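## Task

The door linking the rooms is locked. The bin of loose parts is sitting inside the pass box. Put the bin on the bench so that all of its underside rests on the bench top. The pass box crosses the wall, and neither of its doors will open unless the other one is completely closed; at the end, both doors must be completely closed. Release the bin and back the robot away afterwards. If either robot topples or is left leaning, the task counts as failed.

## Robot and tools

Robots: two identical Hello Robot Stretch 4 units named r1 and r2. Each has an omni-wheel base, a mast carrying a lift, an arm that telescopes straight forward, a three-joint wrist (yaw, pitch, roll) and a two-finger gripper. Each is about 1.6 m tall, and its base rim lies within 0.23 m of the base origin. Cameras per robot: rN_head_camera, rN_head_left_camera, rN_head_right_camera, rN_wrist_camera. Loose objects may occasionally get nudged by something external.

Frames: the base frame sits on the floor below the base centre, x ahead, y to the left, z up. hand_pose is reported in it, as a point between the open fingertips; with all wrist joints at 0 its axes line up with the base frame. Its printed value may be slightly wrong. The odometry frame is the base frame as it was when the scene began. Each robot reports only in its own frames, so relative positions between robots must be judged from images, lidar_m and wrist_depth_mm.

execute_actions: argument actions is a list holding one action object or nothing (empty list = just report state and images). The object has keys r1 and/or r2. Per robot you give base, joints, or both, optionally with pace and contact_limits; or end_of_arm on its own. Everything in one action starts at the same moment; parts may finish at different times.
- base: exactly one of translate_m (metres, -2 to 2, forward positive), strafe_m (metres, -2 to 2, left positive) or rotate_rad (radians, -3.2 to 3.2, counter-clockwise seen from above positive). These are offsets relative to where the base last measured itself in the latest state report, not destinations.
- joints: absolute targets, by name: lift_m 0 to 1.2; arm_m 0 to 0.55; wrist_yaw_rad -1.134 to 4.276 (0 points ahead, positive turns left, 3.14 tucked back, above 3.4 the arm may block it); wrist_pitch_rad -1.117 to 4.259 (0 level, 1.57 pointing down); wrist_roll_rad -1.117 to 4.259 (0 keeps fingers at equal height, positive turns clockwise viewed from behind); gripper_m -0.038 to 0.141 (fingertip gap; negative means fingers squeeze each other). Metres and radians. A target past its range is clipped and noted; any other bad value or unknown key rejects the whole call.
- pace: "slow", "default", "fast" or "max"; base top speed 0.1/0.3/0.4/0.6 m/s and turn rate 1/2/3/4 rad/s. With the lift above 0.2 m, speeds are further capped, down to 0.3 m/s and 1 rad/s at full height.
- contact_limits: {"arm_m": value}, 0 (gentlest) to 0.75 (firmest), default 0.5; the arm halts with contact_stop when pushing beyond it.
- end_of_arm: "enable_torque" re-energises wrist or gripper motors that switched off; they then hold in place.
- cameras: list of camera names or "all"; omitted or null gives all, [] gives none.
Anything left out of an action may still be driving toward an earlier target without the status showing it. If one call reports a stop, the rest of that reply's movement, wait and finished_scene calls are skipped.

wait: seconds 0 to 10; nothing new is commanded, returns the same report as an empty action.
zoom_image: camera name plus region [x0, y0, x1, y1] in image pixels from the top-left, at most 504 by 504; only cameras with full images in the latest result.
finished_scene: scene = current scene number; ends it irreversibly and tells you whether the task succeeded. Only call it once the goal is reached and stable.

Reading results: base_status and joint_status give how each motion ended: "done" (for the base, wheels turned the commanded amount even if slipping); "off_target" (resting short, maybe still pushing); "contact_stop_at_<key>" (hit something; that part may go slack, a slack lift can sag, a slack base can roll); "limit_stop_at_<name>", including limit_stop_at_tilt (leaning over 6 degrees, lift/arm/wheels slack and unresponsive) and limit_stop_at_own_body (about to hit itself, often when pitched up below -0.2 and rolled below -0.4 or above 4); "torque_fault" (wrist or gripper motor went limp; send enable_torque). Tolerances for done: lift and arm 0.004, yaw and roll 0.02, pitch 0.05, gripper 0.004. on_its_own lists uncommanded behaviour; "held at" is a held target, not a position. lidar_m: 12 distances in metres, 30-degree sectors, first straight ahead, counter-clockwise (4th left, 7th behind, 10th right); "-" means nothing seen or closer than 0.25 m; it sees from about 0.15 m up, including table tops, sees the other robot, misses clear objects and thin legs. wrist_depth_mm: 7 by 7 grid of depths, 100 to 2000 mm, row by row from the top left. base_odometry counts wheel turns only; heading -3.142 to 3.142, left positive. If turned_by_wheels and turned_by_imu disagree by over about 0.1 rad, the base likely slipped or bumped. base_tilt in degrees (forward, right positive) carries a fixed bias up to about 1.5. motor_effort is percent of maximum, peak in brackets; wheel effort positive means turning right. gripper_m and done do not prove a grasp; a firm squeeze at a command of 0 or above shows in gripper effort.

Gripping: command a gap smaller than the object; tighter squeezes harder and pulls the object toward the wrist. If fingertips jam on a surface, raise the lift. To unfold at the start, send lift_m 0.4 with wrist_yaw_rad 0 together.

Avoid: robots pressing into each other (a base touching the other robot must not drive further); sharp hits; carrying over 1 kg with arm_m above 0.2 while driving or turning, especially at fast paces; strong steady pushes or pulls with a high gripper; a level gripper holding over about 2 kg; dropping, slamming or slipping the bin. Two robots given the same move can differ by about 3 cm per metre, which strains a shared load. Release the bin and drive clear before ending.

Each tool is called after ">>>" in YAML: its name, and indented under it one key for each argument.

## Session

>>> execute_actions:
  actions: []

Scene clock: 0.00 s.
r1.base_odometry: x=+0.000 y=+0.000 heading=+0.000 (m, m, rad; r1's odometry frame)
r1.turned_by_wheels: +0.000 (rad since the last result)
r1.turned_by_imu: +0.000 (rad since the last result)
r1.base_tilt: forward=-0.3 right=-0.1 (deg)
r1.lidar_m: 2.24 1.77 2.79 2.54 1.39 1.16 1.18 1.04 0.88 0.88 1.02 1.12
r1.base_status: not commanded
r1.joint_positions: lift_m=+0.290 arm_m=-0.003 wrist_yaw_rad=+3.140 wrist_pitch_rad=+0.020 wrist_roll_rad=-0.003 gripper_m=+0.057
r1.joint_status: not commanded
r1.motor_effort: lift_m=+21 arm_m=+0 wrist_yaw_rad=-2 wrist_pitch_rad=-7 wrist_roll_rad=-2 gripper_m=+0 wheel_0=+0 wheel_1=+0 wheel_2=+0 (%)
r1.hand_pose: x=-0.1200 y=+0.0879 z=+0.4629 quat_wxyz=(+0.001, -0.010, -0.002, +1.000) (m; r1's base frame)
r1.wrist_depth_mm: - 141 267 1308 1229 1182 1118 / - 117 141 1308 1255 1160 1118 / - 121 150 1336 1229 1182 1118 / 145 144 272 1308 1255 1182 1138 / 225 1430 1430 1366 1255 1229 1118 / 223 1308 204 1336 199 1160 1160 / 223 1042 1042 - 1098 960 991
r2.base_odometry: x=+0.000 y=+0.000 heading=+0.000 (m, m, rad; r2's odometry frame)
r2.turned_by_wheels: +0.000 (rad since the last result)
r2.turned_by_imu: +0.000 (rad since the last result)
r2.base_tilt: forward=-0.5 right=-1.0 (deg)
r2.lidar_m: 0.91 0.90 0.99 1.30 1.26 1.41 2.23 3.37 1.63 1.71 1.72 1.14
r2.base_status: not commanded
r2.joint_positions: lift_m=+0.150 arm_m=-0.001 wrist_yaw_rad=+3.140 wrist_pitch_rad=+0.003 wrist_roll_rad=+0.016 gripper_m=+0.057
r2.joint_status: not commanded
r2.motor_effort: lift_m=+19 arm_m=-1 wrist_yaw_rad=-1 wrist_pitch_rad=-6 wrist_roll_rad=-1 gripper_m=-4 wheel_0=+0 wheel_1=+0 wheel_2=+0 (%)
r2.hand_pose: x=-0.1185 y=+0.0879 z=+0.3274 quat_wxyz=(+0.001, -0.002, +0.008, +1.000) (m; r2's base frame)
r2.wrist_depth_mm: - 138 233 - - 1618 1308 / - 116 140 - - 1661 1308 / - 123 158 - - 1661 1308 / 144 143 - - - 1708 1308 / 891 - - - 1756 1618 1308 / 233 1138 202 1042 200 1098 1078 / 230 750 842 - 778 741 768
pictures: r1_head_camera, r1_head_left_camera, r1_head_right_camera, r1_wrist_camera, r2_head_camera, r2_head_left_camera, r2_head_right_camera, r2_wrist_camera
Images, in order (width x height): r1_head_camera 420x560, r1_head_left_camera 420x672, r1_head_right_camera 420x672, r1_wrist_camera 616x392, r2_head_camera 420x560, r2_head_left_camera 420x672, r2_head_right_camera 420x672, r2_wrist_camera 616x392.

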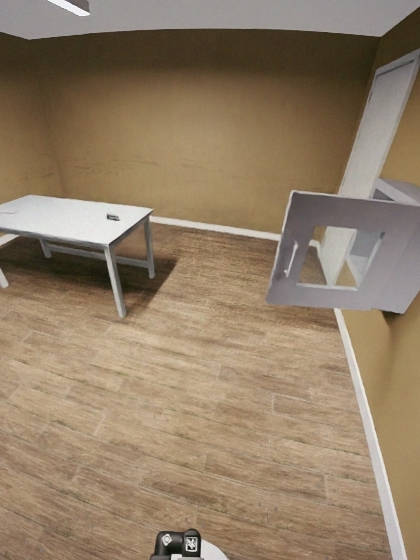

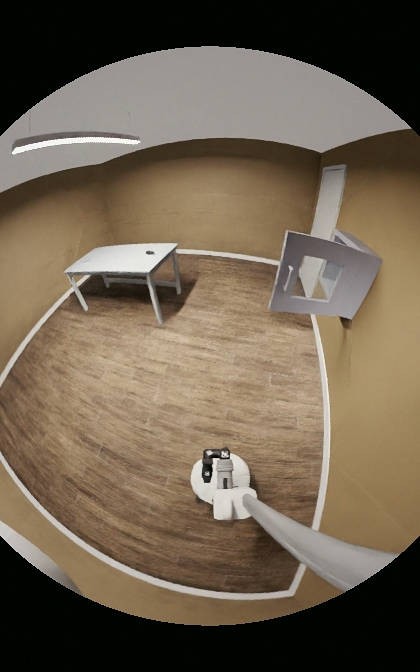

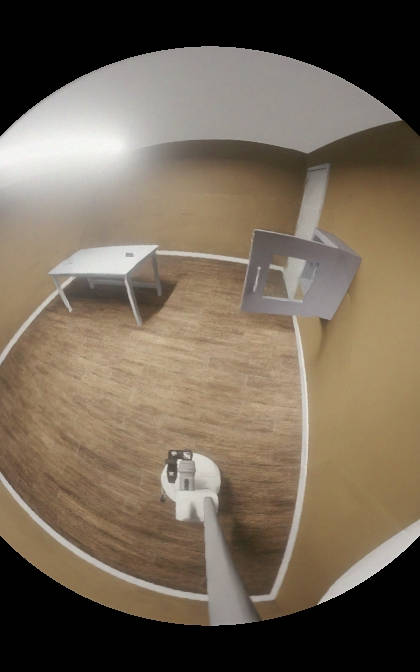

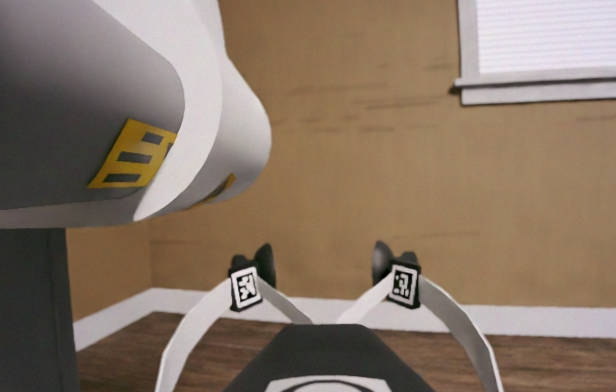

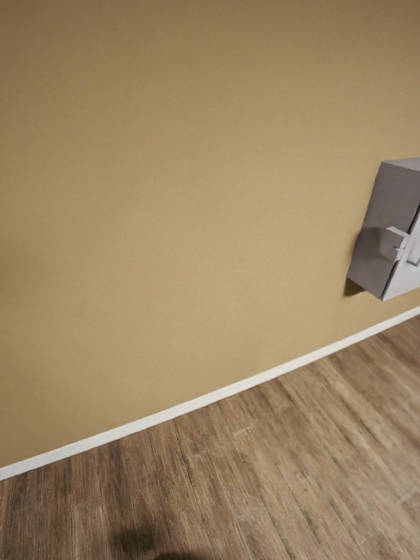

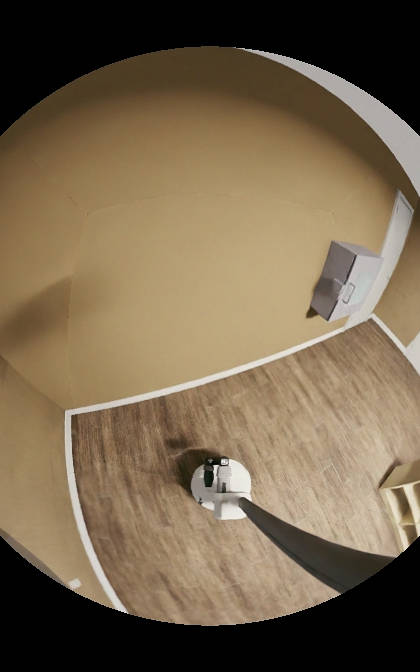

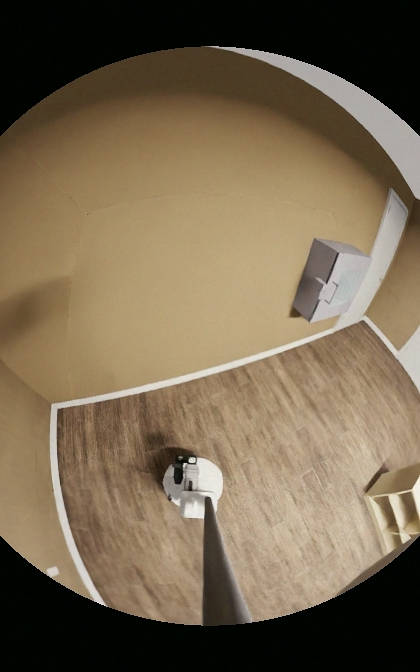

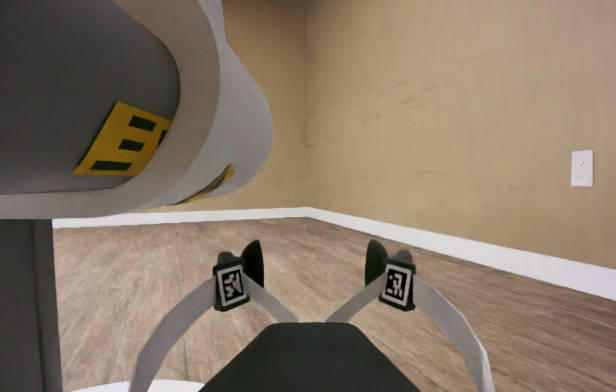

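>>> execute_actions:
  actions:
    - {"r1":{"base":{"translate_m":1.65},"joints":{"lift_m":0.8,"gripper_m":0.14},"pace":"max"}}
  cameras: []

>>> execute_actions:
  actions:
    - {"r1":{"base":{"rotate_rad":-1.82},"joints":{"wrist_yaw_rad":0,"wrist_pitch_rad":0.3},"pace":"fast"}}
  cameras: ["r1_wrist_camera","r1_head_camera","r1_head_right_camera"]

Scene clock: 5.43 s.
r1.base_odometry: x=+1.650 y=+0.000 heading=+0.000 (m, m, rad; r1's odometry frame)
r1.turned_by_wheels: +0.000 (rad since the last result)
r1.turned_by_imu: -0.004 (rad since the last result)
r1.base_tilt: forward=-0.3 right=-0.1 (deg)
r1.lidar_m: 1.97 0.77 0.64 0.64 3.26 2.78 2.72 0.60 0.73 1.04 1.46 1.97
r1.base_status: done
r1.joint_positions: lift_m=+0.800 arm_m=-0.003 wrist_yaw_rad=+3.140 wrist_pitch_rad=+0.019 wrist_roll_rad=-0.003 gripper_m=+0.140
r1.joint_status: all done
r1.motor_effort: lift_m=+23(27) arm_m=+0(0) wrist_yaw_rad=-1(1) wrist_pitch_rad=-5(7) wrist_roll_rad=-1(2) gripper_m=+1(0) wheel_0=+0(7) wheel_1=+1(5) wheel_2=+0(13) (%)
r1.hand_pose: x=-0.1200 y=+0.0878 z=+0.9724 quat_wxyz=(+0.001, -0.010, -0.002, +1.000) (m; r1's base frame)
r1.wrist_depth_mm: - 140 268 - - - - / - 117 142 - - - - / - 121 150 - - - - / 145 144 271 - - - - / 224 1983 - - - - - / 223 1863 - - - - - / 222 1921 - - - 1921 1983
r2.base_odometry: x=+0.000 y=+0.000 heading=+0.000 (m, m, rad; r2's odometry frame)
r2.turned_by_wheels: +0.000 (rad since the last result)
r2.turned_by_imu: -0.001 (rad since the last result)
r2.base_tilt: forward=-0.4 right=-1.0 (deg)
r2.lidar_m: 0.92 0.91 1.00 1.29 1.27 1.41 2.20 3.38 1.64 1.69 1.69 1.16
r2.base_status: not commanded
r2.joint_positions: lift_m=+0.150 arm_m=-0.001 wrist_yaw_rad=+3.140 wrist_pitch_rad=+0.003 wrist_roll_rad=+0.016 gripper_m=+0.057
r2.joint_status: not commanded
r2.motor_effort: lift_m=+19(19) arm_m=-1(1) wrist_yaw_rad=-1(1) wrist_pitch_rad=-6(6) wrist_roll_rad=+1(1) gripper_m=-3(3) wheel_0=+0(0) wheel_1=+0(0) wheel_2=-1(0) (%)
r2.hand_pose: x=-0.1185 y=+0.0879 z=+0.3274 quat_wxyz=(+0.001, -0.002, +0.008, +1.000) (m; r2's base frame)
r2.wrist_depth_mm: - 139 233 - - 1618 1308 / - 116 140 - - 1661 1281 / - 123 158 - - 1618 1281 / 144 143 - - - 1661 1308 / 891 - - - 1708 1576 1308 / 232 1138 202 1042 200 1098 1098 / 230 759 831 - 778 741 778
pictures: none
No camera images: the call's "cameras" was empty. Leave "cameras" out to get every camera's image.

Scene clock: 7.80 s.
r1.base_odometry: x=+1.650 y=+0.000 heading=-1.820 (m, m, rad; r1's odometry frame)
r1.turned_by_wheels: -1.820 (rad since the last result)
r1.turned_by_imu: -1.809 (rad since the last result)
r1.base_tilt: forward=-0.2 right=-0.1 (deg)
r1.lidar_m: 1.03 1.07 1.77 1.97 2.06 0.69 0.62 0.65 2.89 2.73 1.82 0.60
r1.base_status: done
r1.joint_positions: lift_m=+0.800 arm_m=-0.003 wrist_yaw_rad=+0.000 wrist_pitch_rad=+0.302 wrist_roll_rad=-0.003 gripper_m=+0.140
r1.joint_status: all done
r1.motor_effort: lift_m=+24(23) arm_m=+0(0) wrist_yaw_rad=-3(3) wrist_pitch_rad=-7(5) wrist_roll_rad=-2(2) gripper_m=+2(1) wheel_0=-1(7) wheel_1=-1(5) wheel_2=-2(5) (%)
r1.hand_pose: x=+0.4438 y=-0.0873 z=+0.8921 quat_wxyz=(+0.989, -0.002, +0.151, +0.000) (m; r1's base frame)
r1.wrist_depth_mm: 960 878 1255 1308 759 946 946 / 1008 798 1336 - 798 976 991 / 1042 1025 1118 1138 820 1042 1042 / 1078 1098 917 891 866 634 1118 / 1160 1160 1160 1182 1160 488 424 / 1255 1229 1255 1205 1255 1255 436 / 1281 1281 1281 - 1281 1281 1281
r2.base_odometry: x=+0.000 y=+0.000 heading=+0.000 (m, m, rad; r2's odometry frame)
r2.turned_by_wheels: +0.000 (rad since the last result)
r2.turned_by_imu: -0.001 (rad since the last result)
r2.base_tilt: forward=-0.5 right=-1.0 (deg)
r2.lidar_m: 0.93 0.90 0.99 1.29 1.27 1.42 2.19 3.40 1.65 1.69 1.71 1.13
r2.base_status: not commanded
r2.joint_positions: lift_m=+0.150 arm_m=-0.001 wrist_yaw_rad=+3.140 wrist_pitch_rad=+0.003 wrist_roll_rad=+0.016 gripper_m=+0.057
r2.joint_status: not commanded
r2.motor_effort: lift_m=+19(19) arm_m=-1(1) wrist_yaw_rad=-1(1) wrist_pitch_rad=-6(7) wrist_roll_rad=+0(0) gripper_m=-5(3) wheel_0=+0(0) wheel_1=+0(0) wheel_2=+0(0) (%)
r2.hand_pose: x=-0.1185 y=+0.0879 z=+0.3274 quat_wxyz=(+0.001, -0.002, +0.008, +1.000) (m; r2's base frame)
r2.wrist_depth_mm: - 138 233 - - 1618 1308 / - 116 140 - - 1618 1308 / - 123 158 - - 1661 1308 / 144 143 - - - 1661 1308 / 891 - - 1983 1756 1576 1308 / 232 1138 202 1042 200 1098 1078 / 229 759 842 - 778 741 778
pictures: r1_head_camera, r1_head_right_camera, r1_wrist_camera
Images, in order (width x height): r1_head_camera 420x560, r1_head_right_camera 420x672, r1_wrist_camera 616x392.

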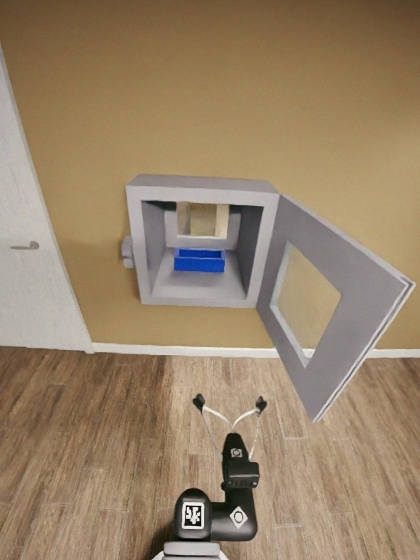

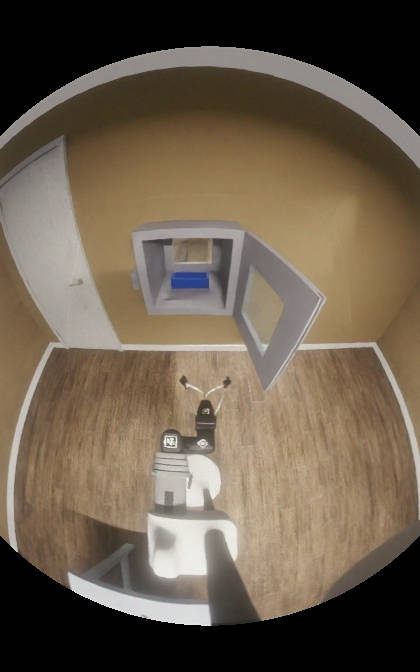

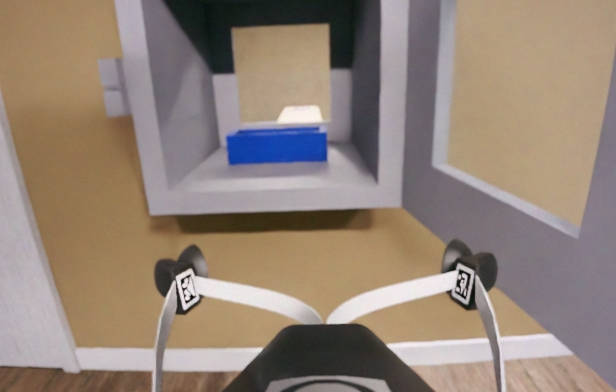

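>>> execute_actions:
  actions:
    - {"r1":{"base":{"strafe_m":-0.12},"joints":{"wrist_pitch_rad":0,"lift_m":0.85}}}
  cameras: []

>>> execute_actions:
  actions:
    - {"r1":{"base":{"translate_m":0.3},"joints":{"wrist_yaw_rad":0.2}}}
  cameras: ["r1_wrist_camera","r1_head_camera","r1_head_right_camera"]

Scene clock: 11.00 s.
r1.base_odometry: x=+1.534 y=+0.030 heading=-1.820 (m, m, rad; r1's odometry frame)
r1.turned_by_wheels: +0.000 (rad since the last result)
r1.turned_by_imu: -0.001 (rad since the last result)
r1.base_tilt: forward=-0.3 right=-0.1 (deg)
r1.lidar_m: 0.83 1.09 1.78 2.11 0.93 0.67 0.63 3.15 2.71 2.61 1.83 0.54
r1.base_status: done
r1.joint_positions: lift_m=+0.850 arm_m=-0.003 wrist_yaw_rad=+0.000 wrist_pitch_rad=+0.003 wrist_roll_rad=-0.003 gripper_m=+0.140
r1.joint_status: all done
r1.motor_effort: lift_m=+25(27) arm_m=+0(0) wrist_yaw_rad=-2(3) wrist_pitch_rad=-7(10) wrist_roll_rad=-2(2) gripper_m=-1(1) wheel_0=-2(6) wheel_1=+0(5) wheel_2=-1(1) (%)
r1.hand_pose: x=+0.4569 y=-0.0874 z=+1.0271 quat_wxyz=(+1.000, -0.002, +0.001, +0.000) (m; r1's base frame)
r1.wrist_depth_mm: 1060 1042 1042 1042 1042 355 278 / 1060 1042 1042 1060 574 362 281 / 1078 866 1336 1098 798 364 283 / 1078 917 - 1397 1060 1060 279 / 1078 931 1336 1464 1078 317 281 / 1078 854 854 842 676 334 289 / 1098 1098 1078 - 564 375 287
r2.base_odometry: x=+0.000 y=+0.000 heading=+0.000 (m, m, rad; r2's odometry frame)
r2.turned_by_wheels: +0.000 (rad since the last result)
r2.turned_by_imu: -0.001 (rad since the last result)
r2.base_tilt: forward=-0.5 right=-1.0 (deg)
r2.lidar_m: 0.89 0.90 1.02 1.27 1.25 1.41 2.21 3.36 1.65 1.70 1.71 1.14
r2.base_status: not commanded
r2.joint_positions: lift_m=+0.150 arm_m=-0.001 wrist_yaw_rad=+3.140 wrist_pitch_rad=+0.003 wrist_roll_rad=+0.016 gripper_m=+0.057
r2.joint_status: not commanded
r2.motor_effort: lift_m=+19(19) arm_m=-1(1) wrist_yaw_rad=-2(1) wrist_pitch_rad=-7(5) wrist_roll_rad=+0(0) gripper_m=-4(3) wheel_0=+0(0) wheel_1=+0(0) wheel_2=+0(1) (%)
r2.hand_pose: x=-0.1185 y=+0.0879 z=+0.3274 quat_wxyz=(+0.001, -0.002, +0.008, +1.000) (m; r2's base frame)
r2.wrist_depth_mm: - 138 233 - - 1618 1281 / - 116 140 - - 1661 1281 / - 123 158 - - 1708 1308 / 144 143 - - - 1661 1281 / 878 - 1983 1983 1708 1618 1308 / 233 1138 202 1042 199 1118 1078 / 230 759 842 - 768 741 778
pictures: none
No camera images: the call's "cameras" was empty. Leave "cameras" out to get every camera's image.

Scene clock: 13.47 s.
r1.base_odometry: x=+1.460 y=-0.261 heading=-1.820 (m, m, rad; r1's odometry frame)
r1.turned_by_wheels: +0.000 (rad since the last result)
r1.turned_by_imu: -0.001 (rad since the last result)
r1.base_tilt: forward=-0.3 right=-0.1 (deg)
r1.lidar_m: 0.70 0.78 1.31 2.11 2.20 0.99 0.94 3.46 2.72 2.63 0.32 0.35
r1.base_status: done
r1.joint_positions: lift_m=+0.850 arm_m=-0.003 wrist_yaw_rad=+0.200 wrist_pitch_rad=+0.003 wrist_roll_rad=-0.003 gripper_m=+0.140
r1.joint_status: all done
r1.motor_effort: lift_m=+25(25) arm_m=+0(0) wrist_yaw_rad=+1(5) wrist_pitch_rad=-7(7) wrist_roll_rad=-2(2) gripper_m=-1(1) wheel_0=+0(4) wheel_1=+1(5) wheel_2=+0(8) (%)
r1.hand_pose: x=+0.4685 y=-0.0284 z=+1.0271 quat_wxyz=(+0.995, -0.002, +0.001, +0.100) (m; r1's base frame)
r1.wrist_depth_mm: 866 831 768 741 508 399 285 / 878 609 591 615 559 407 640 / 878 661 976 1118 946 418 647 / 904 668 1042 - 1078 424 654 / 759 634 1025 - 1078 355 647 / 917 615 831 798 508 364 661 / 917 634 732 - 512 421 661
r2.base_odometry: x=+0.000 y=+0.000 heading=+0.000 (m, m, rad; r2's odometry frame)
r2.turned_by_wheels: +0.000 (rad since the last result)
r2.turned_by_imu: -0.001 (rad since the last result)
r2.base_tilt: forward=-0.6 right=-1.0 (deg)
r2.lidar_m: 0.92 0.89 1.00 1.29 1.27 1.41 2.23 3.38 1.63 1.71 1.72 1.16
r2.base_status: not commanded
r2.joint_positions: lift_m=+0.150 arm_m=-0.001 wrist_yaw_rad=+3.140 wrist_pitch_rad=+0.003 wrist_roll_rad=+0.016 gripper_m=+0.057
r2.joint_status: not commanded
r2.motor_effort: lift_m=+18(19) arm_m=-1(1) wrist_yaw_rad=-2(2) wrist_pitch_rad=-4(7) wrist_roll_rad=-1(0) gripper_m=-5(4) wheel_0=+0(0) wheel_1=+0(0) wheel_2=+0(0) (%)
r2.hand_pose: x=-0.1185 y=+0.0879 z=+0.3274 quat_wxyz=(+0.001, -0.002, +0.008, +1.000) (m; r2's base frame)
r2.wrist_depth_mm: - 138 232 - - 1618 1308 / - 116 140 - - 1661 1308 / - 123 158 - - 1661 1281 / 144 143 - - - 1661 1308 / 878 - - 1983 1756 1618 1281 / 232 1138 202 1042 200 1098 1098 / 230 750 842 - 778 741 778
pictures: r1_head_camera, r1_head_right_camera, r1_wrist_camera
Images, in order (width x height): r1_head_camera 420x560, r1_head_right_camera 420x672, r1_wrist_camera 616x392.

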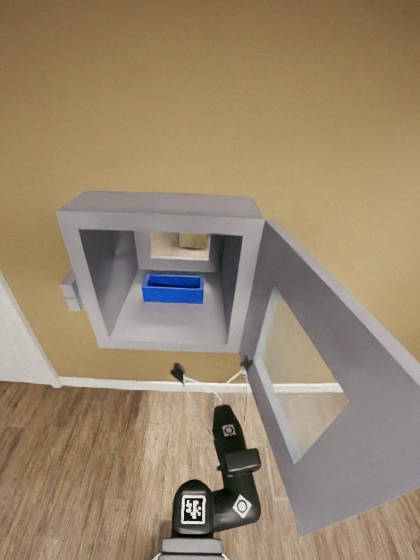

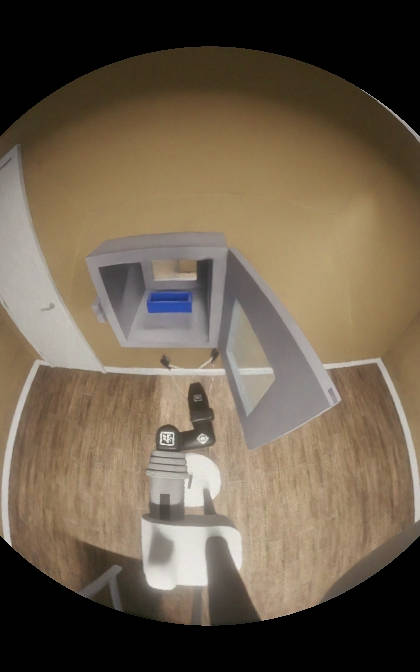

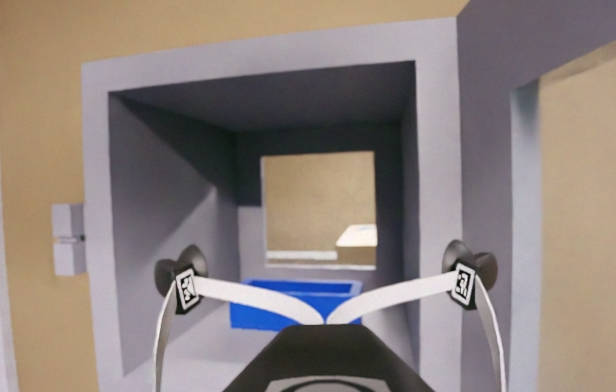

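>>> execute_actions:
  actions:
    - {"r1":{"base":{"translate_m":0.32},"joints":{"wrist_yaw_rad":1.57,"wrist_pitch_rad":0.65,"lift_m":0.92}}}
  cameras: []

>>> execute_actions:
  actions:
    - {"r1":{"joints":{"arm_m":0.5},"contact_limits":{"arm_m":0.2},"pace":"slow"}}
  cameras: ["r1_wrist_camera","r1_head_camera","r1_head_right_camera"]

Scene clock: 17.03 s.
r1.base_odometry: x=+1.381 y=-0.571 heading=-1.820 (m, m, rad; r1's odometry frame)
r1.turned_by_wheels: +0.000 (rad since the last result)
r1.turned_by_imu: -0.001 (rad since the last result)
r1.base_tilt: forward=-0.2 right=+0.0 (deg)
r1.lidar_m: 0.41 0.44 0.61 2.10 2.17 1.32 1.27 3.78 0.26 0.25 0.25 0.28
r1.base_status: done
r1.joint_positions: lift_m=+0.920 arm_m=-0.003 wrist_yaw_rad=+1.570 wrist_pitch_rad=+0.652 wrist_roll_rad=-0.003 gripper_m=+0.140
r1.joint_status: all done
r1.motor_effort: lift_m=+25(28) arm_m=+0(0) wrist_yaw_rad=+1(2) wrist_pitch_rad=-4(4) wrist_roll_rad=-2(2) gripper_m=+0(2) wheel_0=+0(5) wheel_1=+0(5) wheel_2=+1(7) (%)
r1.hand_pose: x=+0.2560 y=+0.2292 z=+0.9229 quat_wxyz=(+0.670, -0.227, +0.225, +0.670) (m; r1's base frame)
r1.wrist_depth_mm: - 1983 1921 1983 1576 343 289 / - - - - 1618 368 314 / - - - - 1661 392 349 / 1921 1808 1863 1808 1661 415 394 / 1618 1576 1537 1464 1430 427 442 / 1336 1336 1281 1255 1205 394 394 / 1182 1138 1182 - 1160 634 349
r2.base_odometry: x=+0.000 y=+0.000 heading=+0.000 (m, m, rad; r2's odometry frame)
r2.turned_by_wheels: +0.000 (rad since the last result)
r2.turned_by_imu: -0.001 (rad since the last result)
r2.base_tilt: forward=-0.5 right=-1.0 (deg)
r2.lidar_m: 0.93 0.91 1.01 1.28 1.27 1.38 2.21 3.38 1.65 1.68 1.70 1.14
r2.base_status: not commanded
r2.joint_positions: lift_m=+0.150 arm_m=-0.001 wrist_yaw_rad=+3.140 wrist_pitch_rad=+0.003 wrist_roll_rad=+0.016 gripper_m=+0.057
r2.joint_status: not commanded
r2.motor_effort: lift_m=+19(19) arm_m=-1(1) wrist_yaw_rad=-2(1) wrist_pitch_rad=-7(8) wrist_roll_rad=+0(1) gripper_m=-6(2) wheel_0=+0(0) wheel_1=+0(0) wheel_2=+0(0) (%)
r2.hand_pose: x=-0.1185 y=+0.0879 z=+0.3274 quat_wxyz=(+0.001, -0.002, +0.008, +1.000) (m; r2's base frame)
r2.wrist_depth_mm: - 138 232 - - 1661 1281 / - 116 140 - - 1618 1308 / - 123 158 - - 1661 1281 / 144 143 - - - 1661 1308 / 891 - - - 1756 1576 1308 / 232 1138 202 1042 200 1098 1098 / 229 759 831 - 778 732 778
pictures: none
No camera images: the call's "cameras" was empty. Leave "cameras" out to get every camera's image.

Scene clock: 23.33 s.
r1.base_odometry: x=+1.381 y=-0.571 heading=-1.820 (m, m, rad; r1's odometry frame)
r1.turned_by_wheels: +0.000 (rad since the last result)
r1.turned_by_imu: -0.002 (rad since the last result)
r1.base_tilt: forward=-0.2 right=+0.0 (deg)
r1.lidar_m: 0.41 0.45 0.58 2.10 2.19 1.33 1.26 3.77 0.27 0.25 0.25 0.28
r1.base_status: not commanded
r1.joint_positions: lift_m=+0.920 arm_m=+0.499 wrist_yaw_rad=+1.570 wrist_pitch_rad=+0.652 wrist_roll_rad=-0.003 gripper_m=+0.140
r1.joint_status: all done
r1.motor_effort: lift_m=+25(25) arm_m=+7(7) wrist_yaw_rad=+0(0) wrist_pitch_rad=-5(4) wrist_roll_rad=-2(2) gripper_m=+0(0) wheel_0=+0(0) wheel_1=+1(1) wheel_2=+1(1) (%)
r1.contact_limits: arm_m 0.2
r1.hand_pose: x=+0.7574 y=+0.2292 z=+0.9229 quat_wxyz=(+0.670, -0.227, +0.225, +0.670) (m; r1's base frame)
r1.wrist_depth_mm: 285 286 290 289 291 291 293 / 310 315 319 319 319 317 310 / 349 349 355 355 355 357 336 / 399 394 399 397 402 404 345 / 1537 439 439 442 442 413 351 / 1255 413 389 322 320 387 353 / 373 368 364 - 355 349 340
r2.base_odometry: x=+0.000 y=+0.000 heading=+0.000 (m, m, rad; r2's odometry frame)
r2.turned_by_wheels: +0.000 (rad since the last result)
r2.turned_by_imu: -0.001 (rad since the last result)
r2.base_tilt: forward=-0.5 right=-1.0 (deg)
r2.lidar_m: 0.92 0.88 1.00 1.29 1.28 1.42 2.22 3.38 1.65 1.70 1.68 1.13
r2.base_status: not commanded
r2.joint_positions: lift_m=+0.150 arm_m=-0.001 wrist_yaw_rad=+3.140 wrist_pitch_rad=+0.003 wrist_roll_rad=+0.016 gripper_m=+0.057
r2.joint_status: not commanded
r2.motor_effort: lift_m=+19(19) arm_m=-1(1) wrist_yaw_rad=-1(2) wrist_pitch_rad=-6(6) wrist_roll_rad=+1(0) gripper_m=-5(3) wheel_0=+0(0) wheel_1=+0(0) wheel_2=+0(0) (%)
r2.hand_pose: x=-0.1185 y=+0.0879 z=+0.3274 quat_wxyz=(+0.001, -0.002, +0.008, +1.000) (m; r2's base frame)
r2.wrist_depth_mm: - 138 233 - - 1618 1281 / - 116 140 - - 1661 1308 / - 123 158 - - 1661 1308 / 144 143 - - - 1661 1308 / 878 - - - 1708 1576 1308 / 233 1138 202 1042 200 1098 1078 / 230 759 842 - 778 750 788
pictures: r1_head_camera, r1_head_right_camera, r1_wrist_camera
Images, in order (width x height): r1_head_camera 420x560, r1_head_right_camera 420x672, r1_wrist_camera 616x392.

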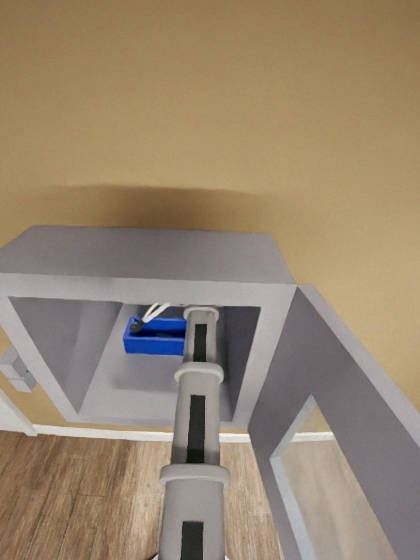

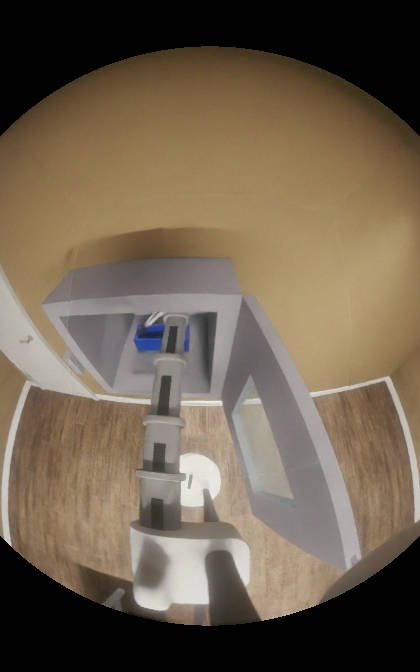

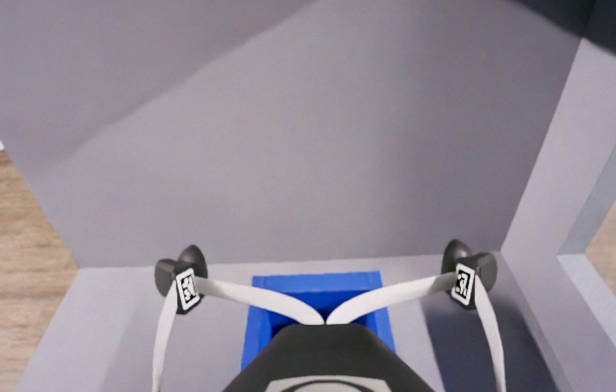

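>>> execute_actions:
  actions:
    - {"r1":{"joints":{"wrist_pitch_rad":1.15,"arm_m":0.495},"pace":"slow"}}
  cameras: ["r1_wrist_camera","r1_head_left_camera"]

Scene clock: 24.70 s.
r1.base_odometry: x=+1.381 y=-0.571 heading=-1.820 (m, m, rad; r1's odometry frame)
r1.turned_by_wheels: +0.000 (rad since the last result)
r1.turned_by_imu: +0.000 (rad since the last result)
r1.base_tilt: forward=-0.2 right=-0.1 (deg)
r1.lidar_m: 0.42 0.43 0.62 2.09 2.21 1.32 1.25 3.78 0.25 0.25 0.25 0.28
r1.base_status: not commanded
r1.joint_positions: lift_m=+0.920 arm_m=+0.496 wrist_yaw_rad=+1.570 wrist_pitch_rad=+1.151 wrist_roll_rad=-0.003 gripper_m=+0.140
r1.joint_status: all done
r1.motor_effort: lift_m=+25(25) arm_m=-7(6) wrist_yaw_rad=-2(0) wrist_pitch_rad=-2(4) wrist_roll_rad=-2(2) gripper_m=-2(2) wheel_0=+0(0) wheel_1=+0(0) wheel_2=+1(1) (%)
r1.hand_pose: x=+0.7547 y=+0.1175 z=+0.8345 quat_wxyz=(+0.593, -0.386, +0.384, +0.594) (m; r1's base frame)
r1.wrist_depth_mm: 370 379 387 384 387 389 347 / 413 404 392 301 373 382 345 / 384 375 368 347 351 355 342 / 357 349 345 327 329 334 329 / 332 330 263 301 306 306 309 / 312 307 219 289 213 290 291 / 294 293 286 - 206 281 278
r2.base_odometry: x=+0.000 y=+0.000 heading=+0.000 (m, m, rad; r2's odometry frame)
r2.turned_by_wheels: +0.000 (rad since the last result)
r2.turned_by_imu: +0.000 (rad since the last result)
r2.base_tilt: forward=-0.4 right=-1.0 (deg)
r2.lidar_m: 0.91 0.90 1.01 1.28 1.26 1.42 2.22 3.39 1.64 1.67 1.71 1.17
r2.base_status: not commanded
r2.joint_positions: lift_m=+0.150 arm_m=-0.001 wrist_yaw_rad=+3.140 wrist_pitch_rad=+0.003 wrist_roll_rad=+0.016 gripper_m=+0.057
r2.joint_status: not commanded
r2.motor_effort: lift_m=+19(19) arm_m=-1(1) wrist_yaw_rad=-2(1) wrist_pitch_rad=-6(9) wrist_roll_rad=+0(0) gripper_m=-7(4) wheel_0=+0(0) wheel_1=+0(0) wheel_2=+0(0) (%)
r2.hand_pose: x=-0.1185 y=+0.0879 z=+0.3274 quat_wxyz=(+0.001, -0.002, +0.008, +1.000) (m; r2's base frame)
r2.wrist_depth_mm: - 138 233 - - 1618 1308 / - 116 140 - - 1661 1308 / - 123 158 - - 1661 1308 / 144 143 - - - 1661 1308 / 878 1983 1983 1983 1756 1576 1281 / 232 1138 202 1042 200 1098 1078 / 229 750 831 - 768 741 778
pictures: r1_head_left_camera, r1_wrist_camera
Images, in order (width x height): r1_head_left_camera 420x672, r1_wrist_camera 616x392.

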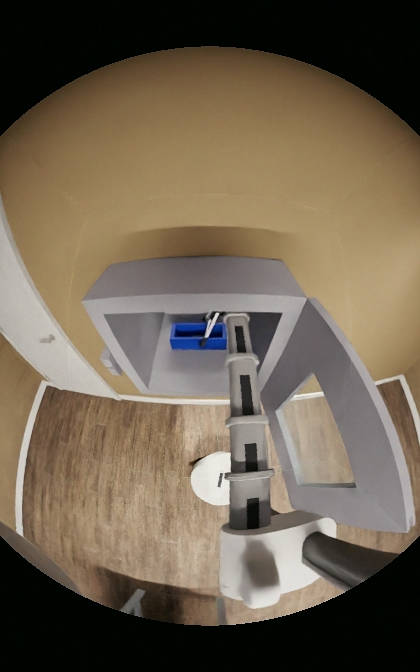

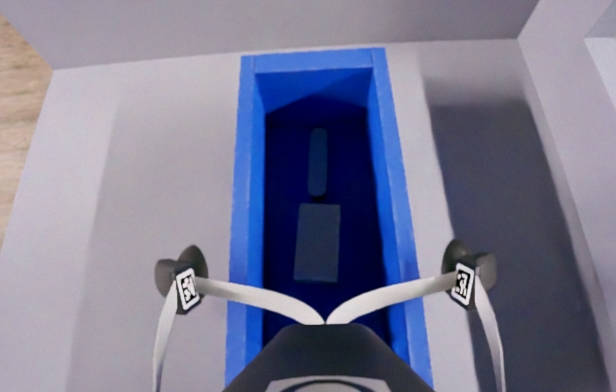

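>>> execute_actions:
  actions:
    - {"r1":{"joints":{"lift_m":0.89},"base":{"strafe_m":0.025}}}
  cameras: ["r1_wrist_camera"]

>>> execute_actions:
  actions:
    - {"r1":{"joints":{"gripper_m":0.03}}}
  cameras: ["r1_wrist_camera"]

>>> execute_actions:
  actions:
    - {"r1":{"joints":{"lift_m":0.92,"arm_m":0.05},"base":{"translate_m":-0.65}}}
  cameras: ["r1_wrist_camera"]

>>> execute_actions:
  actions:
    - {"r1":{"joints":{"lift_m":1.05},"base":{"rotate_rad":2.9},"pace":"slow"}}
  cameras: ["r1_wrist_camera","r1_head_camera","r1_head_left_camera"]

Scene clock: 26.70 s.
r1.base_odometry: x=+1.405 y=-0.577 heading=-1.820 (m, m, rad; r1's odometry frame)
r1.turned_by_wheels: +0.000 (rad since the last result)
r1.turned_by_imu: -0.001 (rad since the last result)
r1.base_tilt: forward=-0.3 right=+0.0 (deg)
r1.lidar_m: 0.41 0.43 0.57 2.06 2.18 1.34 1.28 3.79 0.31 0.25 0.26 0.31
r1.base_status: done
r1.joint_positions: lift_m=+0.891 arm_m=+0.496 wrist_yaw_rad=+1.570 wrist_pitch_rad=+1.149 wrist_roll_rad=-0.003 gripper_m=+0.140
r1.joint_status: all done
r1.motor_effort: lift_m=+15(22) arm_m=-7(7) wrist_yaw_rad=+1(1) wrist_pitch_rad=+2(3) wrist_roll_rad=-2(2) gripper_m=+2(2) wheel_0=-1(7) wheel_1=+0(5) wheel_2=+0(0) (%)
r1.hand_pose: x=+0.7547 y=+0.1179 z=+0.8055 quat_wxyz=(+0.593, -0.385, +0.384, +0.594) (m; r1's base frame)
r1.wrist_depth_mm: 340 351 355 343 353 359 345 / 373 370 353 263 277 347 336 / 347 343 330 315 309 324 320 / 325 320 287 298 290 304 298 / 301 300 227 254 273 283 283 / 283 281 197 235 186 264 267 / 267 264 251 - 179 255 253
r2.base_odometry: x=+0.000 y=+0.000 heading=+0.000 (m, m, rad; r2's odometry frame)
r2.turned_by_wheels: +0.000 (rad since the last result)
r2.turned_by_imu: +0.000 (rad since the last result)
r2.base_tilt: forward=-0.4 right=-1.1 (deg)
r2.lidar_m: 0.92 0.92 0.98 1.28 1.26 1.41 2.23 3.38 1.65 1.69 1.72 1.13
r2.base_status: not commanded
r2.joint_positions: lift_m=+0.150 arm_m=-0.001 wrist_yaw_rad=+3.140 wrist_pitch_rad=+0.003 wrist_roll_rad=+0.016 gripper_m=+0.057
r2.joint_status: not commanded
r2.motor_effort: lift_m=+19(19) arm_m=-1(1) wrist_yaw_rad=-2(1) wrist_pitch_rad=-8(7) wrist_roll_rad=+1(1) gripper_m=-3(6) wheel_0=+0(0) wheel_1=+0(0) wheel_2=+0(0) (%)
r2.hand_pose: x=-0.1185 y=+0.0879 z=+0.3274 quat_wxyz=(+0.001, -0.002, +0.008, +1.000) (m; r2's base frame)
r2.wrist_depth_mm: - 138 232 - - 1661 1308 / - 116 140 - - 1618 1308 / - 123 158 - - 1661 1281 / 144 143 - - - 1661 1281 / 891 - - - 1756 1618 1281 / 232 1138 202 1042 200 1098 1078 / 229 750 831 - 778 741 778
pictures: r1_wrist_camera
Images, in order (width x height): r1_wrist_camera 616x392.

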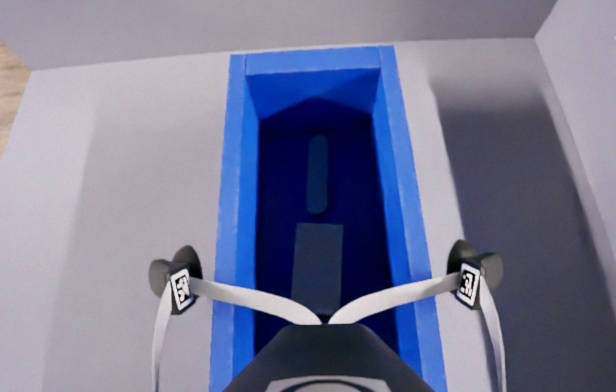

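Scene clock: 28.80 s.
r1.base_odometry: x=+1.405 y=-0.577 heading=-1.820 (m, m, rad; r1's odometry frame)
r1.turned_by_wheels: +0.000 (rad since the last result)
r1.turned_by_imu: -0.001 (rad since the last result)
r1.base_tilt: forward=-0.2 right=+0.0 (deg)
r1.lidar_m: 0.42 0.45 0.62 2.07 2.17 1.35 1.25 3.78 0.30 0.25 0.26 0.32
r1.base_status: not commanded
r1.joint_positions: lift_m=+0.890 arm_m=+0.496 wrist_yaw_rad=+1.570 wrist_pitch_rad=+1.154 wrist_roll_rad=-0.003 gripper_m=+0.031
r1.joint_status: all done
r1.motor_effort: lift_m=+18(19) arm_m=-6(7) wrist_yaw_rad=-1(5) wrist_pitch_rad=-10(14) wrist_roll_rad=-3(2) gripper_m=-34(35) wheel_0=-1(1) wheel_1=+1(1) wheel_2=+0(0) (%)
r1.hand_pose: x=+0.7545 y=+0.1167 z=+0.8046 quat_wxyz=(+0.592, -0.387, +0.385, +0.593) (m; r1's base frame)
r1.wrist_depth_mm: 342 347 349 330 224 359 345 / 373 366 243 244 245 342 334 / 342 338 282 286 268 319 315 / 319 315 270 273 233 298 296 / 298 297 217 229 236 279 278 / 282 178 184 220 206 175 260 / 265 263 179 - 164 251 -
r2.base_odometry: x=+0.000 y=+0.000 heading=+0.000 (m, m, rad; r2's odometry frame)
r2.turned_by_wheels: +0.000 (rad since the last result)
r2.turned_by_imu: +0.000 (rad since the last result)
r2.base_tilt: forward=-0.5 right=-1.0 (deg)
r2.lidar_m: 0.90 0.89 0.98 1.29 1.27 1.39 2.20 3.39 1.65 1.71 1.69 1.16
r2.base_status: not commanded
r2.joint_positions: lift_m=+0.150 arm_m=-0.001 wrist_yaw_rad=+3.140 wrist_pitch_rad=+0.003 wrist_roll_rad=+0.016 gripper_m=+0.057
r2.joint_status: not commanded
r2.motor_effort: lift_m=+19(19) arm_m=-1(1) wrist_yaw_rad=+0(2) wrist_pitch_rad=-5(6) wrist_roll_rad=+1(1) gripper_m=-4(4) wheel_0=+0(0) wheel_1=+0(0) wheel_2=-1(1) (%)
r2.hand_pose: x=-0.1185 y=+0.0879 z=+0.3274 quat_wxyz=(+0.001, -0.002, +0.008, +1.000) (m; r2's base frame)
r2.wrist_depth_mm: - 138 233 - - 1618 1308 / - 116 140 - - 1618 1308 / - 123 158 - - 1661 1281 / 144 143 - - - 1661 1281 / 891 - - - 1708 1618 1308 / 232 1138 202 1042 200 1098 1078 / 230 759 820 - 778 741 778
pictures: r1_wrist_camera
Images, in order (width x height): r1_wrist_camera 616x392.

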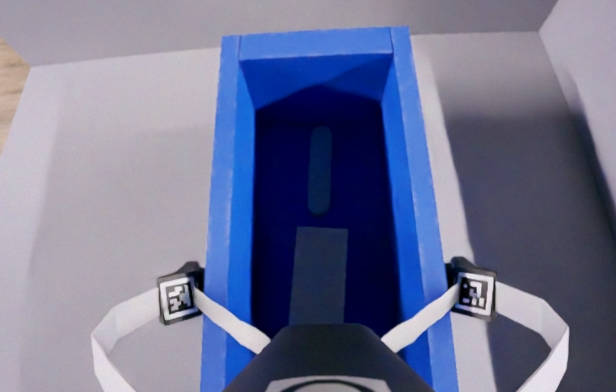

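Scene clock: 32.43 s.
r1.base_odometry: x=+1.565 y=+0.053 heading=-1.820 (m, m, rad; r1's odometry frame)
r1.turned_by_wheels: +0.000 (rad since the last result)
r1.turned_by_imu: +0.000 (rad since the last result)
r1.base_tilt: forward=-0.2 right=-0.1 (deg)
r1.lidar_m: 0.25 0.26 0.37 2.07 0.90 0.65 0.61 3.11 2.75 2.63 1.89 0.58
r1.base_status: done
r1.joint_positions: lift_m=+0.919 arm_m=+0.051 wrist_yaw_rad=+1.570 wrist_pitch_rad=+1.154 wrist_roll_rad=-0.003 gripper_m=+0.031
r1.joint_status: all done
r1.motor_effort: lift_m=+27(30) arm_m=-7(7) wrist_yaw_rad=+0(2) wrist_pitch_rad=-11(11) wrist_roll_rad=-2(2) gripper_m=-34(35) wheel_0=-1(4) wheel_1=+1(4) wheel_2=-1(6) (%)
r1.hand_pose: x=+0.3096 y=+0.1167 z=+0.8339 quat_wxyz=(+0.592, -0.387, +0.385, +0.593) (m; r1's base frame)
r1.wrist_depth_mm: 1499 1537 1499 1464 798 1397 1336 / 1430 1397 243 245 245 1308 1281 / 1336 1281 282 286 267 1229 1229 / 1255 1205 271 274 233 1138 1118 / 1160 1098 217 231 237 1078 1078 / 1078 178 183 220 206 176 1008 / 1025 798 178 - 164 976 960
r2.base_odometry: x=+0.000 y=+0.000 heading=+0.000 (m, m, rad; r2's odometry frame)
r2.turned_by_wheels: +0.000 (rad since the last result)
r2.turned_by_imu: -0.001 (rad since the last result)
r2.base_tilt: forward=-0.5 right=-1.0 (deg)
r2.lidar_m: 0.91 0.90 1.00 1.28 1.27 1.40 2.21 3.38 1.65 1.72 1.72 1.14
r2.base_status: not commanded
r2.joint_positions: lift_m=+0.150 arm_m=-0.001 wrist_yaw_rad=+3.140 wrist_pitch_rad=+0.003 wrist_roll_rad=+0.016 gripper_m=+0.057
r2.joint_status: not commanded
r2.motor_effort: lift_m=+19(19) arm_m=-1(1) wrist_yaw_rad=-1(2) wrist_pitch_rad=-7(5) wrist_roll_rad=+1(1) gripper_m=-7(4) wheel_0=+0(0) wheel_1=+0(0) wheel_2=+0(1) (%)
r2.hand_pose: x=-0.1185 y=+0.0879 z=+0.3274 quat_wxyz=(+0.001, -0.002, +0.008, +1.000) (m; r2's base frame)
r2.wrist_depth_mm: - 138 233 - - 1618 1308 / - 116 140 - - 1661 1308 / - 123 158 - - 1661 1308 / 144 143 - - - 1661 1281 / 878 - - - 1708 1618 1281 / 233 1138 202 1042 200 1098 1078 / 230 759 842 - 768 741 768
pictures: r1_wrist_camera
Images, in order (width x height): r1_wrist_camera 616x392.

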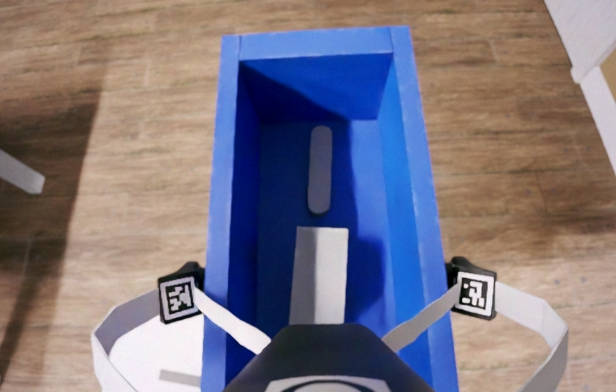

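Scene clock: 36.60 s.
r1.base_odometry: x=+1.565 y=+0.053 heading=+1.080 (m, m, rad; r1's odometry frame)
r1.turned_by_wheels: +2.900 (rad since the last result)
r1.turned_by_imu: +2.879 (rad since the last result)
r1.base_tilt: forward=-0.3 right=+0.0 (deg)
r1.lidar_m: 0.25 0.27 0.37 2.67 2.63 0.58 0.61 1.07 1.50 2.06 2.05 0.72
r1.base_status: done
r1.joint_positions: lift_m=+1.049 arm_m=+0.051 wrist_yaw_rad=+1.570 wrist_pitch_rad=+1.154 wrist_roll_rad=-0.003 gripper_m=+0.031
r1.joint_status: all done
r1.motor_effort: lift_m=+28(29) arm_m=-7(7) wrist_yaw_rad=-2(1) wrist_pitch_rad=-11(13) wrist_roll_rad=-2(2) gripper_m=-36(36) wheel_0=+0(3) wheel_1=+0(1) wheel_2=+1(3) (%)
r1.hand_pose: x=+0.3096 y=+0.1167 z=+0.9639 quat_wxyz=(+0.592, -0.386, +0.385, +0.593) (m; r1's base frame)
r1.wrist_depth_mm: 1756 1756 1618 1618 891 1576 1576 / 1618 1576 244 243 246 1430 1464 / 1430 1464 279 286 268 1366 1336 / 1366 1366 271 273 233 1308 455 / 1255 1255 218 229 236 647 439 / 1255 178 183 220 206 176 484 / 1138 931 178 - 163 1078 1060
r2.base_odometry: x=+0.000 y=+0.000 heading=+0.000 (m, m, rad; r2's odometry frame)
r2.turned_by_wheels: +0.000 (rad since the last result)
r2.turned_by_imu: -0.001 (rad since the last result)
r2.base_tilt: forward=-0.4 right=-1.0 (deg)
r2.lidar_m: 0.91 0.89 1.01 1.27 1.28 1.40 2.21 3.38 1.64 1.70 1.67 1.15
r2.base_status: not commanded
r2.joint_positions: lift_m=+0.150 arm_m=-0.001 wrist_yaw_rad=+3.140 wrist_pitch_rad=+0.003 wrist_roll_rad=+0.016 gripper_m=+0.057
r2.joint_status: not commanded
r2.motor_effort: lift_m=+19(19) arm_m=-1(1) wrist_yaw_rad=-2(1) wrist_pitch_rad=-5(7) wrist_roll_rad=+0(2) gripper_m=-4(4) wheel_0=+0(0) wheel_1=+0(0) wheel_2=-1(1) (%)
r2.hand_pose: x=-0.1185 y=+0.0879 z=+0.3274 quat_wxyz=(+0.001, -0.002, +0.008, +1.000) (m; r2's base frame)
r2.wrist_depth_mm: - 138 233 - - 1618 1308 / - 116 140 - - 1618 1336 / - 123 158 - - 1661 1281 / 144 143 - - - 1708 1308 / 891 - - - 1756 1618 1308 / 232 1138 202 1042 200 1098 1078 / 229 759 831 - 778 741 788
pictures: r1_head_camera, r1_head_left_camera, r1_wrist_camera
Images, in order (width x height): r1_head_camera 420x560, r1_head_left_camera 420x672, r1_wrist_camera 616x392.

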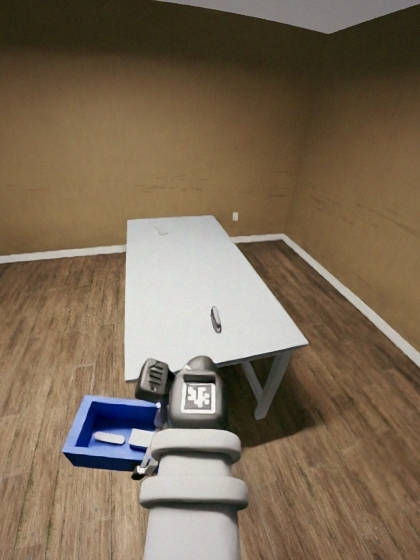

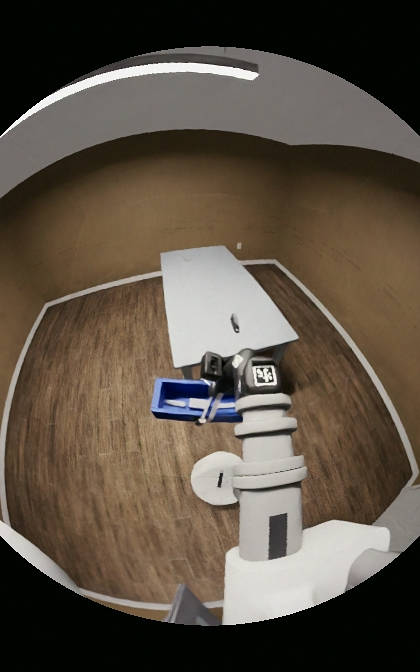

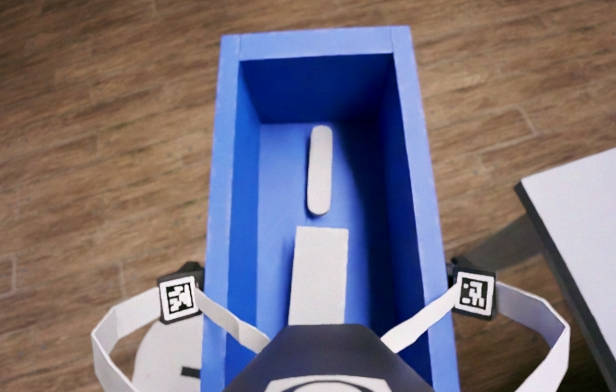

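>>> execute_actions:
  actions:
    - {"r1":{"joints":{"arm_m":0.54,"wrist_yaw_rad":0.3},"base":{"strafe_m":0.17},"pace":"slow"}}
  cameras: ["r1_wrist_camera","r1_head_right_camera","r1_head_left_camera"]

Scene clock: 43.27 s.
r1.base_odometry: x=+1.415 y=+0.133 heading=+1.080 (m, m, rad; r1's odometry frame)
r1.turned_by_wheels: +0.000 (rad since the last result)
r1.turned_by_imu: -0.002 (rad since the last result)
r1.base_tilt: forward=-0.2 right=-0.1 (deg)
r1.lidar_m: 0.57 2.97 2.95 2.48 2.51 1.57 0.57 1.12 1.56 2.22 2.23 0.68
r1.base_status: done
r1.joint_positions: lift_m=+1.049 arm_m=+0.539 wrist_yaw_rad=+0.300 wrist_pitch_rad=+1.154 wrist_roll_rad=-0.003 gripper_m=+0.031
r1.joint_status: all done
r1.motor_effort: lift_m=+28(28) arm_m=+7(7) wrist_yaw_rad=-1(3) wrist_pitch_rad=-10(11) wrist_roll_rad=-2(2) gripper_m=-35(36) wheel_0=-2(7) wheel_1=+0(2) wheel_2=+0(2) (%)
r1.hand_pose: x=+0.8471 y=-0.0490 z=+0.9639 quat_wxyz=(+0.829, -0.083, +0.539, +0.126) (m; r1's base frame)
r1.wrist_depth_mm: 1756 1756 580 574 384 554 554 / 1576 1576 243 245 247 512 512 / 1499 1430 282 287 267 488 480 / 1366 1366 271 273 233 449 449 / 1229 1255 218 231 237 430 424 / 1205 177 184 220 204 176 399 / 1160 402 178 - 164 373 -
r2.base_odometry: x=+0.000 y=+0.000 heading=+0.000 (m, m, rad; r2's odometry frame)
r2.turned_by_wheels: +0.000 (rad since the last result)
r2.turned_by_imu: -0.002 (rad since the last result)
r2.base_tilt: forward=-0.5 right=-1.0 (deg)
r2.lidar_m: 0.91 0.89 0.99 1.27 1.26 1.41 2.21 3.37 1.65 1.70 1.72 1.15
r2.base_status: not commanded
r2.joint_positions: lift_m=+0.150 arm_m=-0.001 wrist_yaw_rad=+3.140 wrist_pitch_rad=+0.003 wrist_roll_rad=+0.016 gripper_m=+0.057
r2.joint_status: not commanded
r2.motor_effort: lift_m=+18(19) arm_m=-1(1) wrist_yaw_rad=-2(2) wrist_pitch_rad=-6(5) wrist_roll_rad=+1(1) gripper_m=-3(4) wheel_0=+0(0) wheel_1=+0(0) wheel_2=+0(0) (%)
r2.hand_pose: x=-0.1185 y=+0.0879 z=+0.3274 quat_wxyz=(+0.001, -0.002, +0.008, +1.000) (m; r2's base frame)
r2.wrist_depth_mm: - 138 233 - - 1661 1308 / - 116 140 - - 1661 1308 / - 123 158 - - 1661 1308 / 144 143 - - - 1661 1308 / 878 - - - 1756 1618 1308 / 232 1138 202 1025 200 1098 1078 / 230 759 831 - 778 741 768
pictures: r1_head_left_camera, r1_head_right_camera, r1_wrist_camera
Images, in order (width x height): r1_head_left_camera 420x672, r1_head_right_camera 420x672, r1_wrist_camera 616x392.

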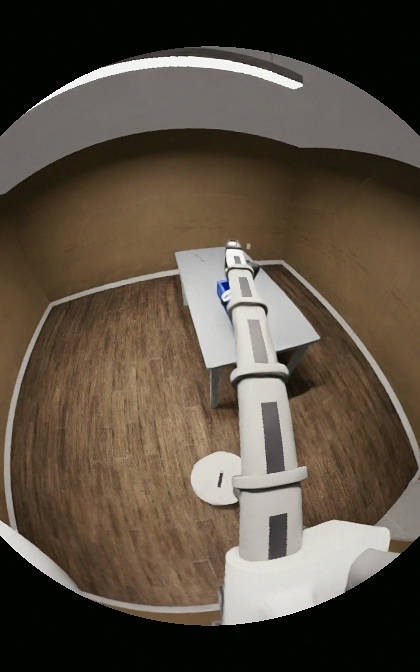

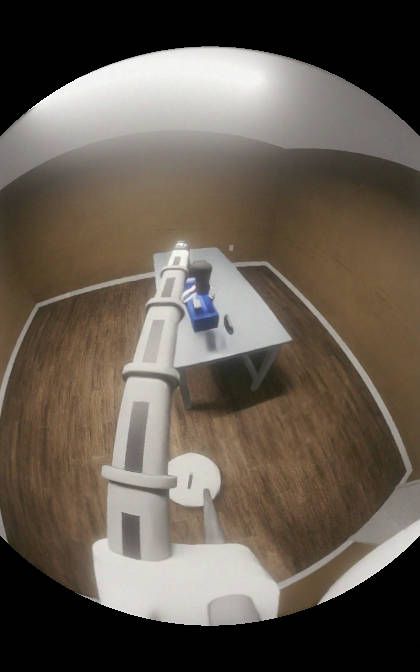

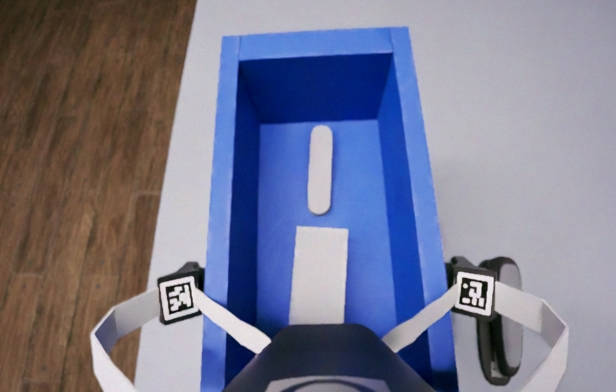

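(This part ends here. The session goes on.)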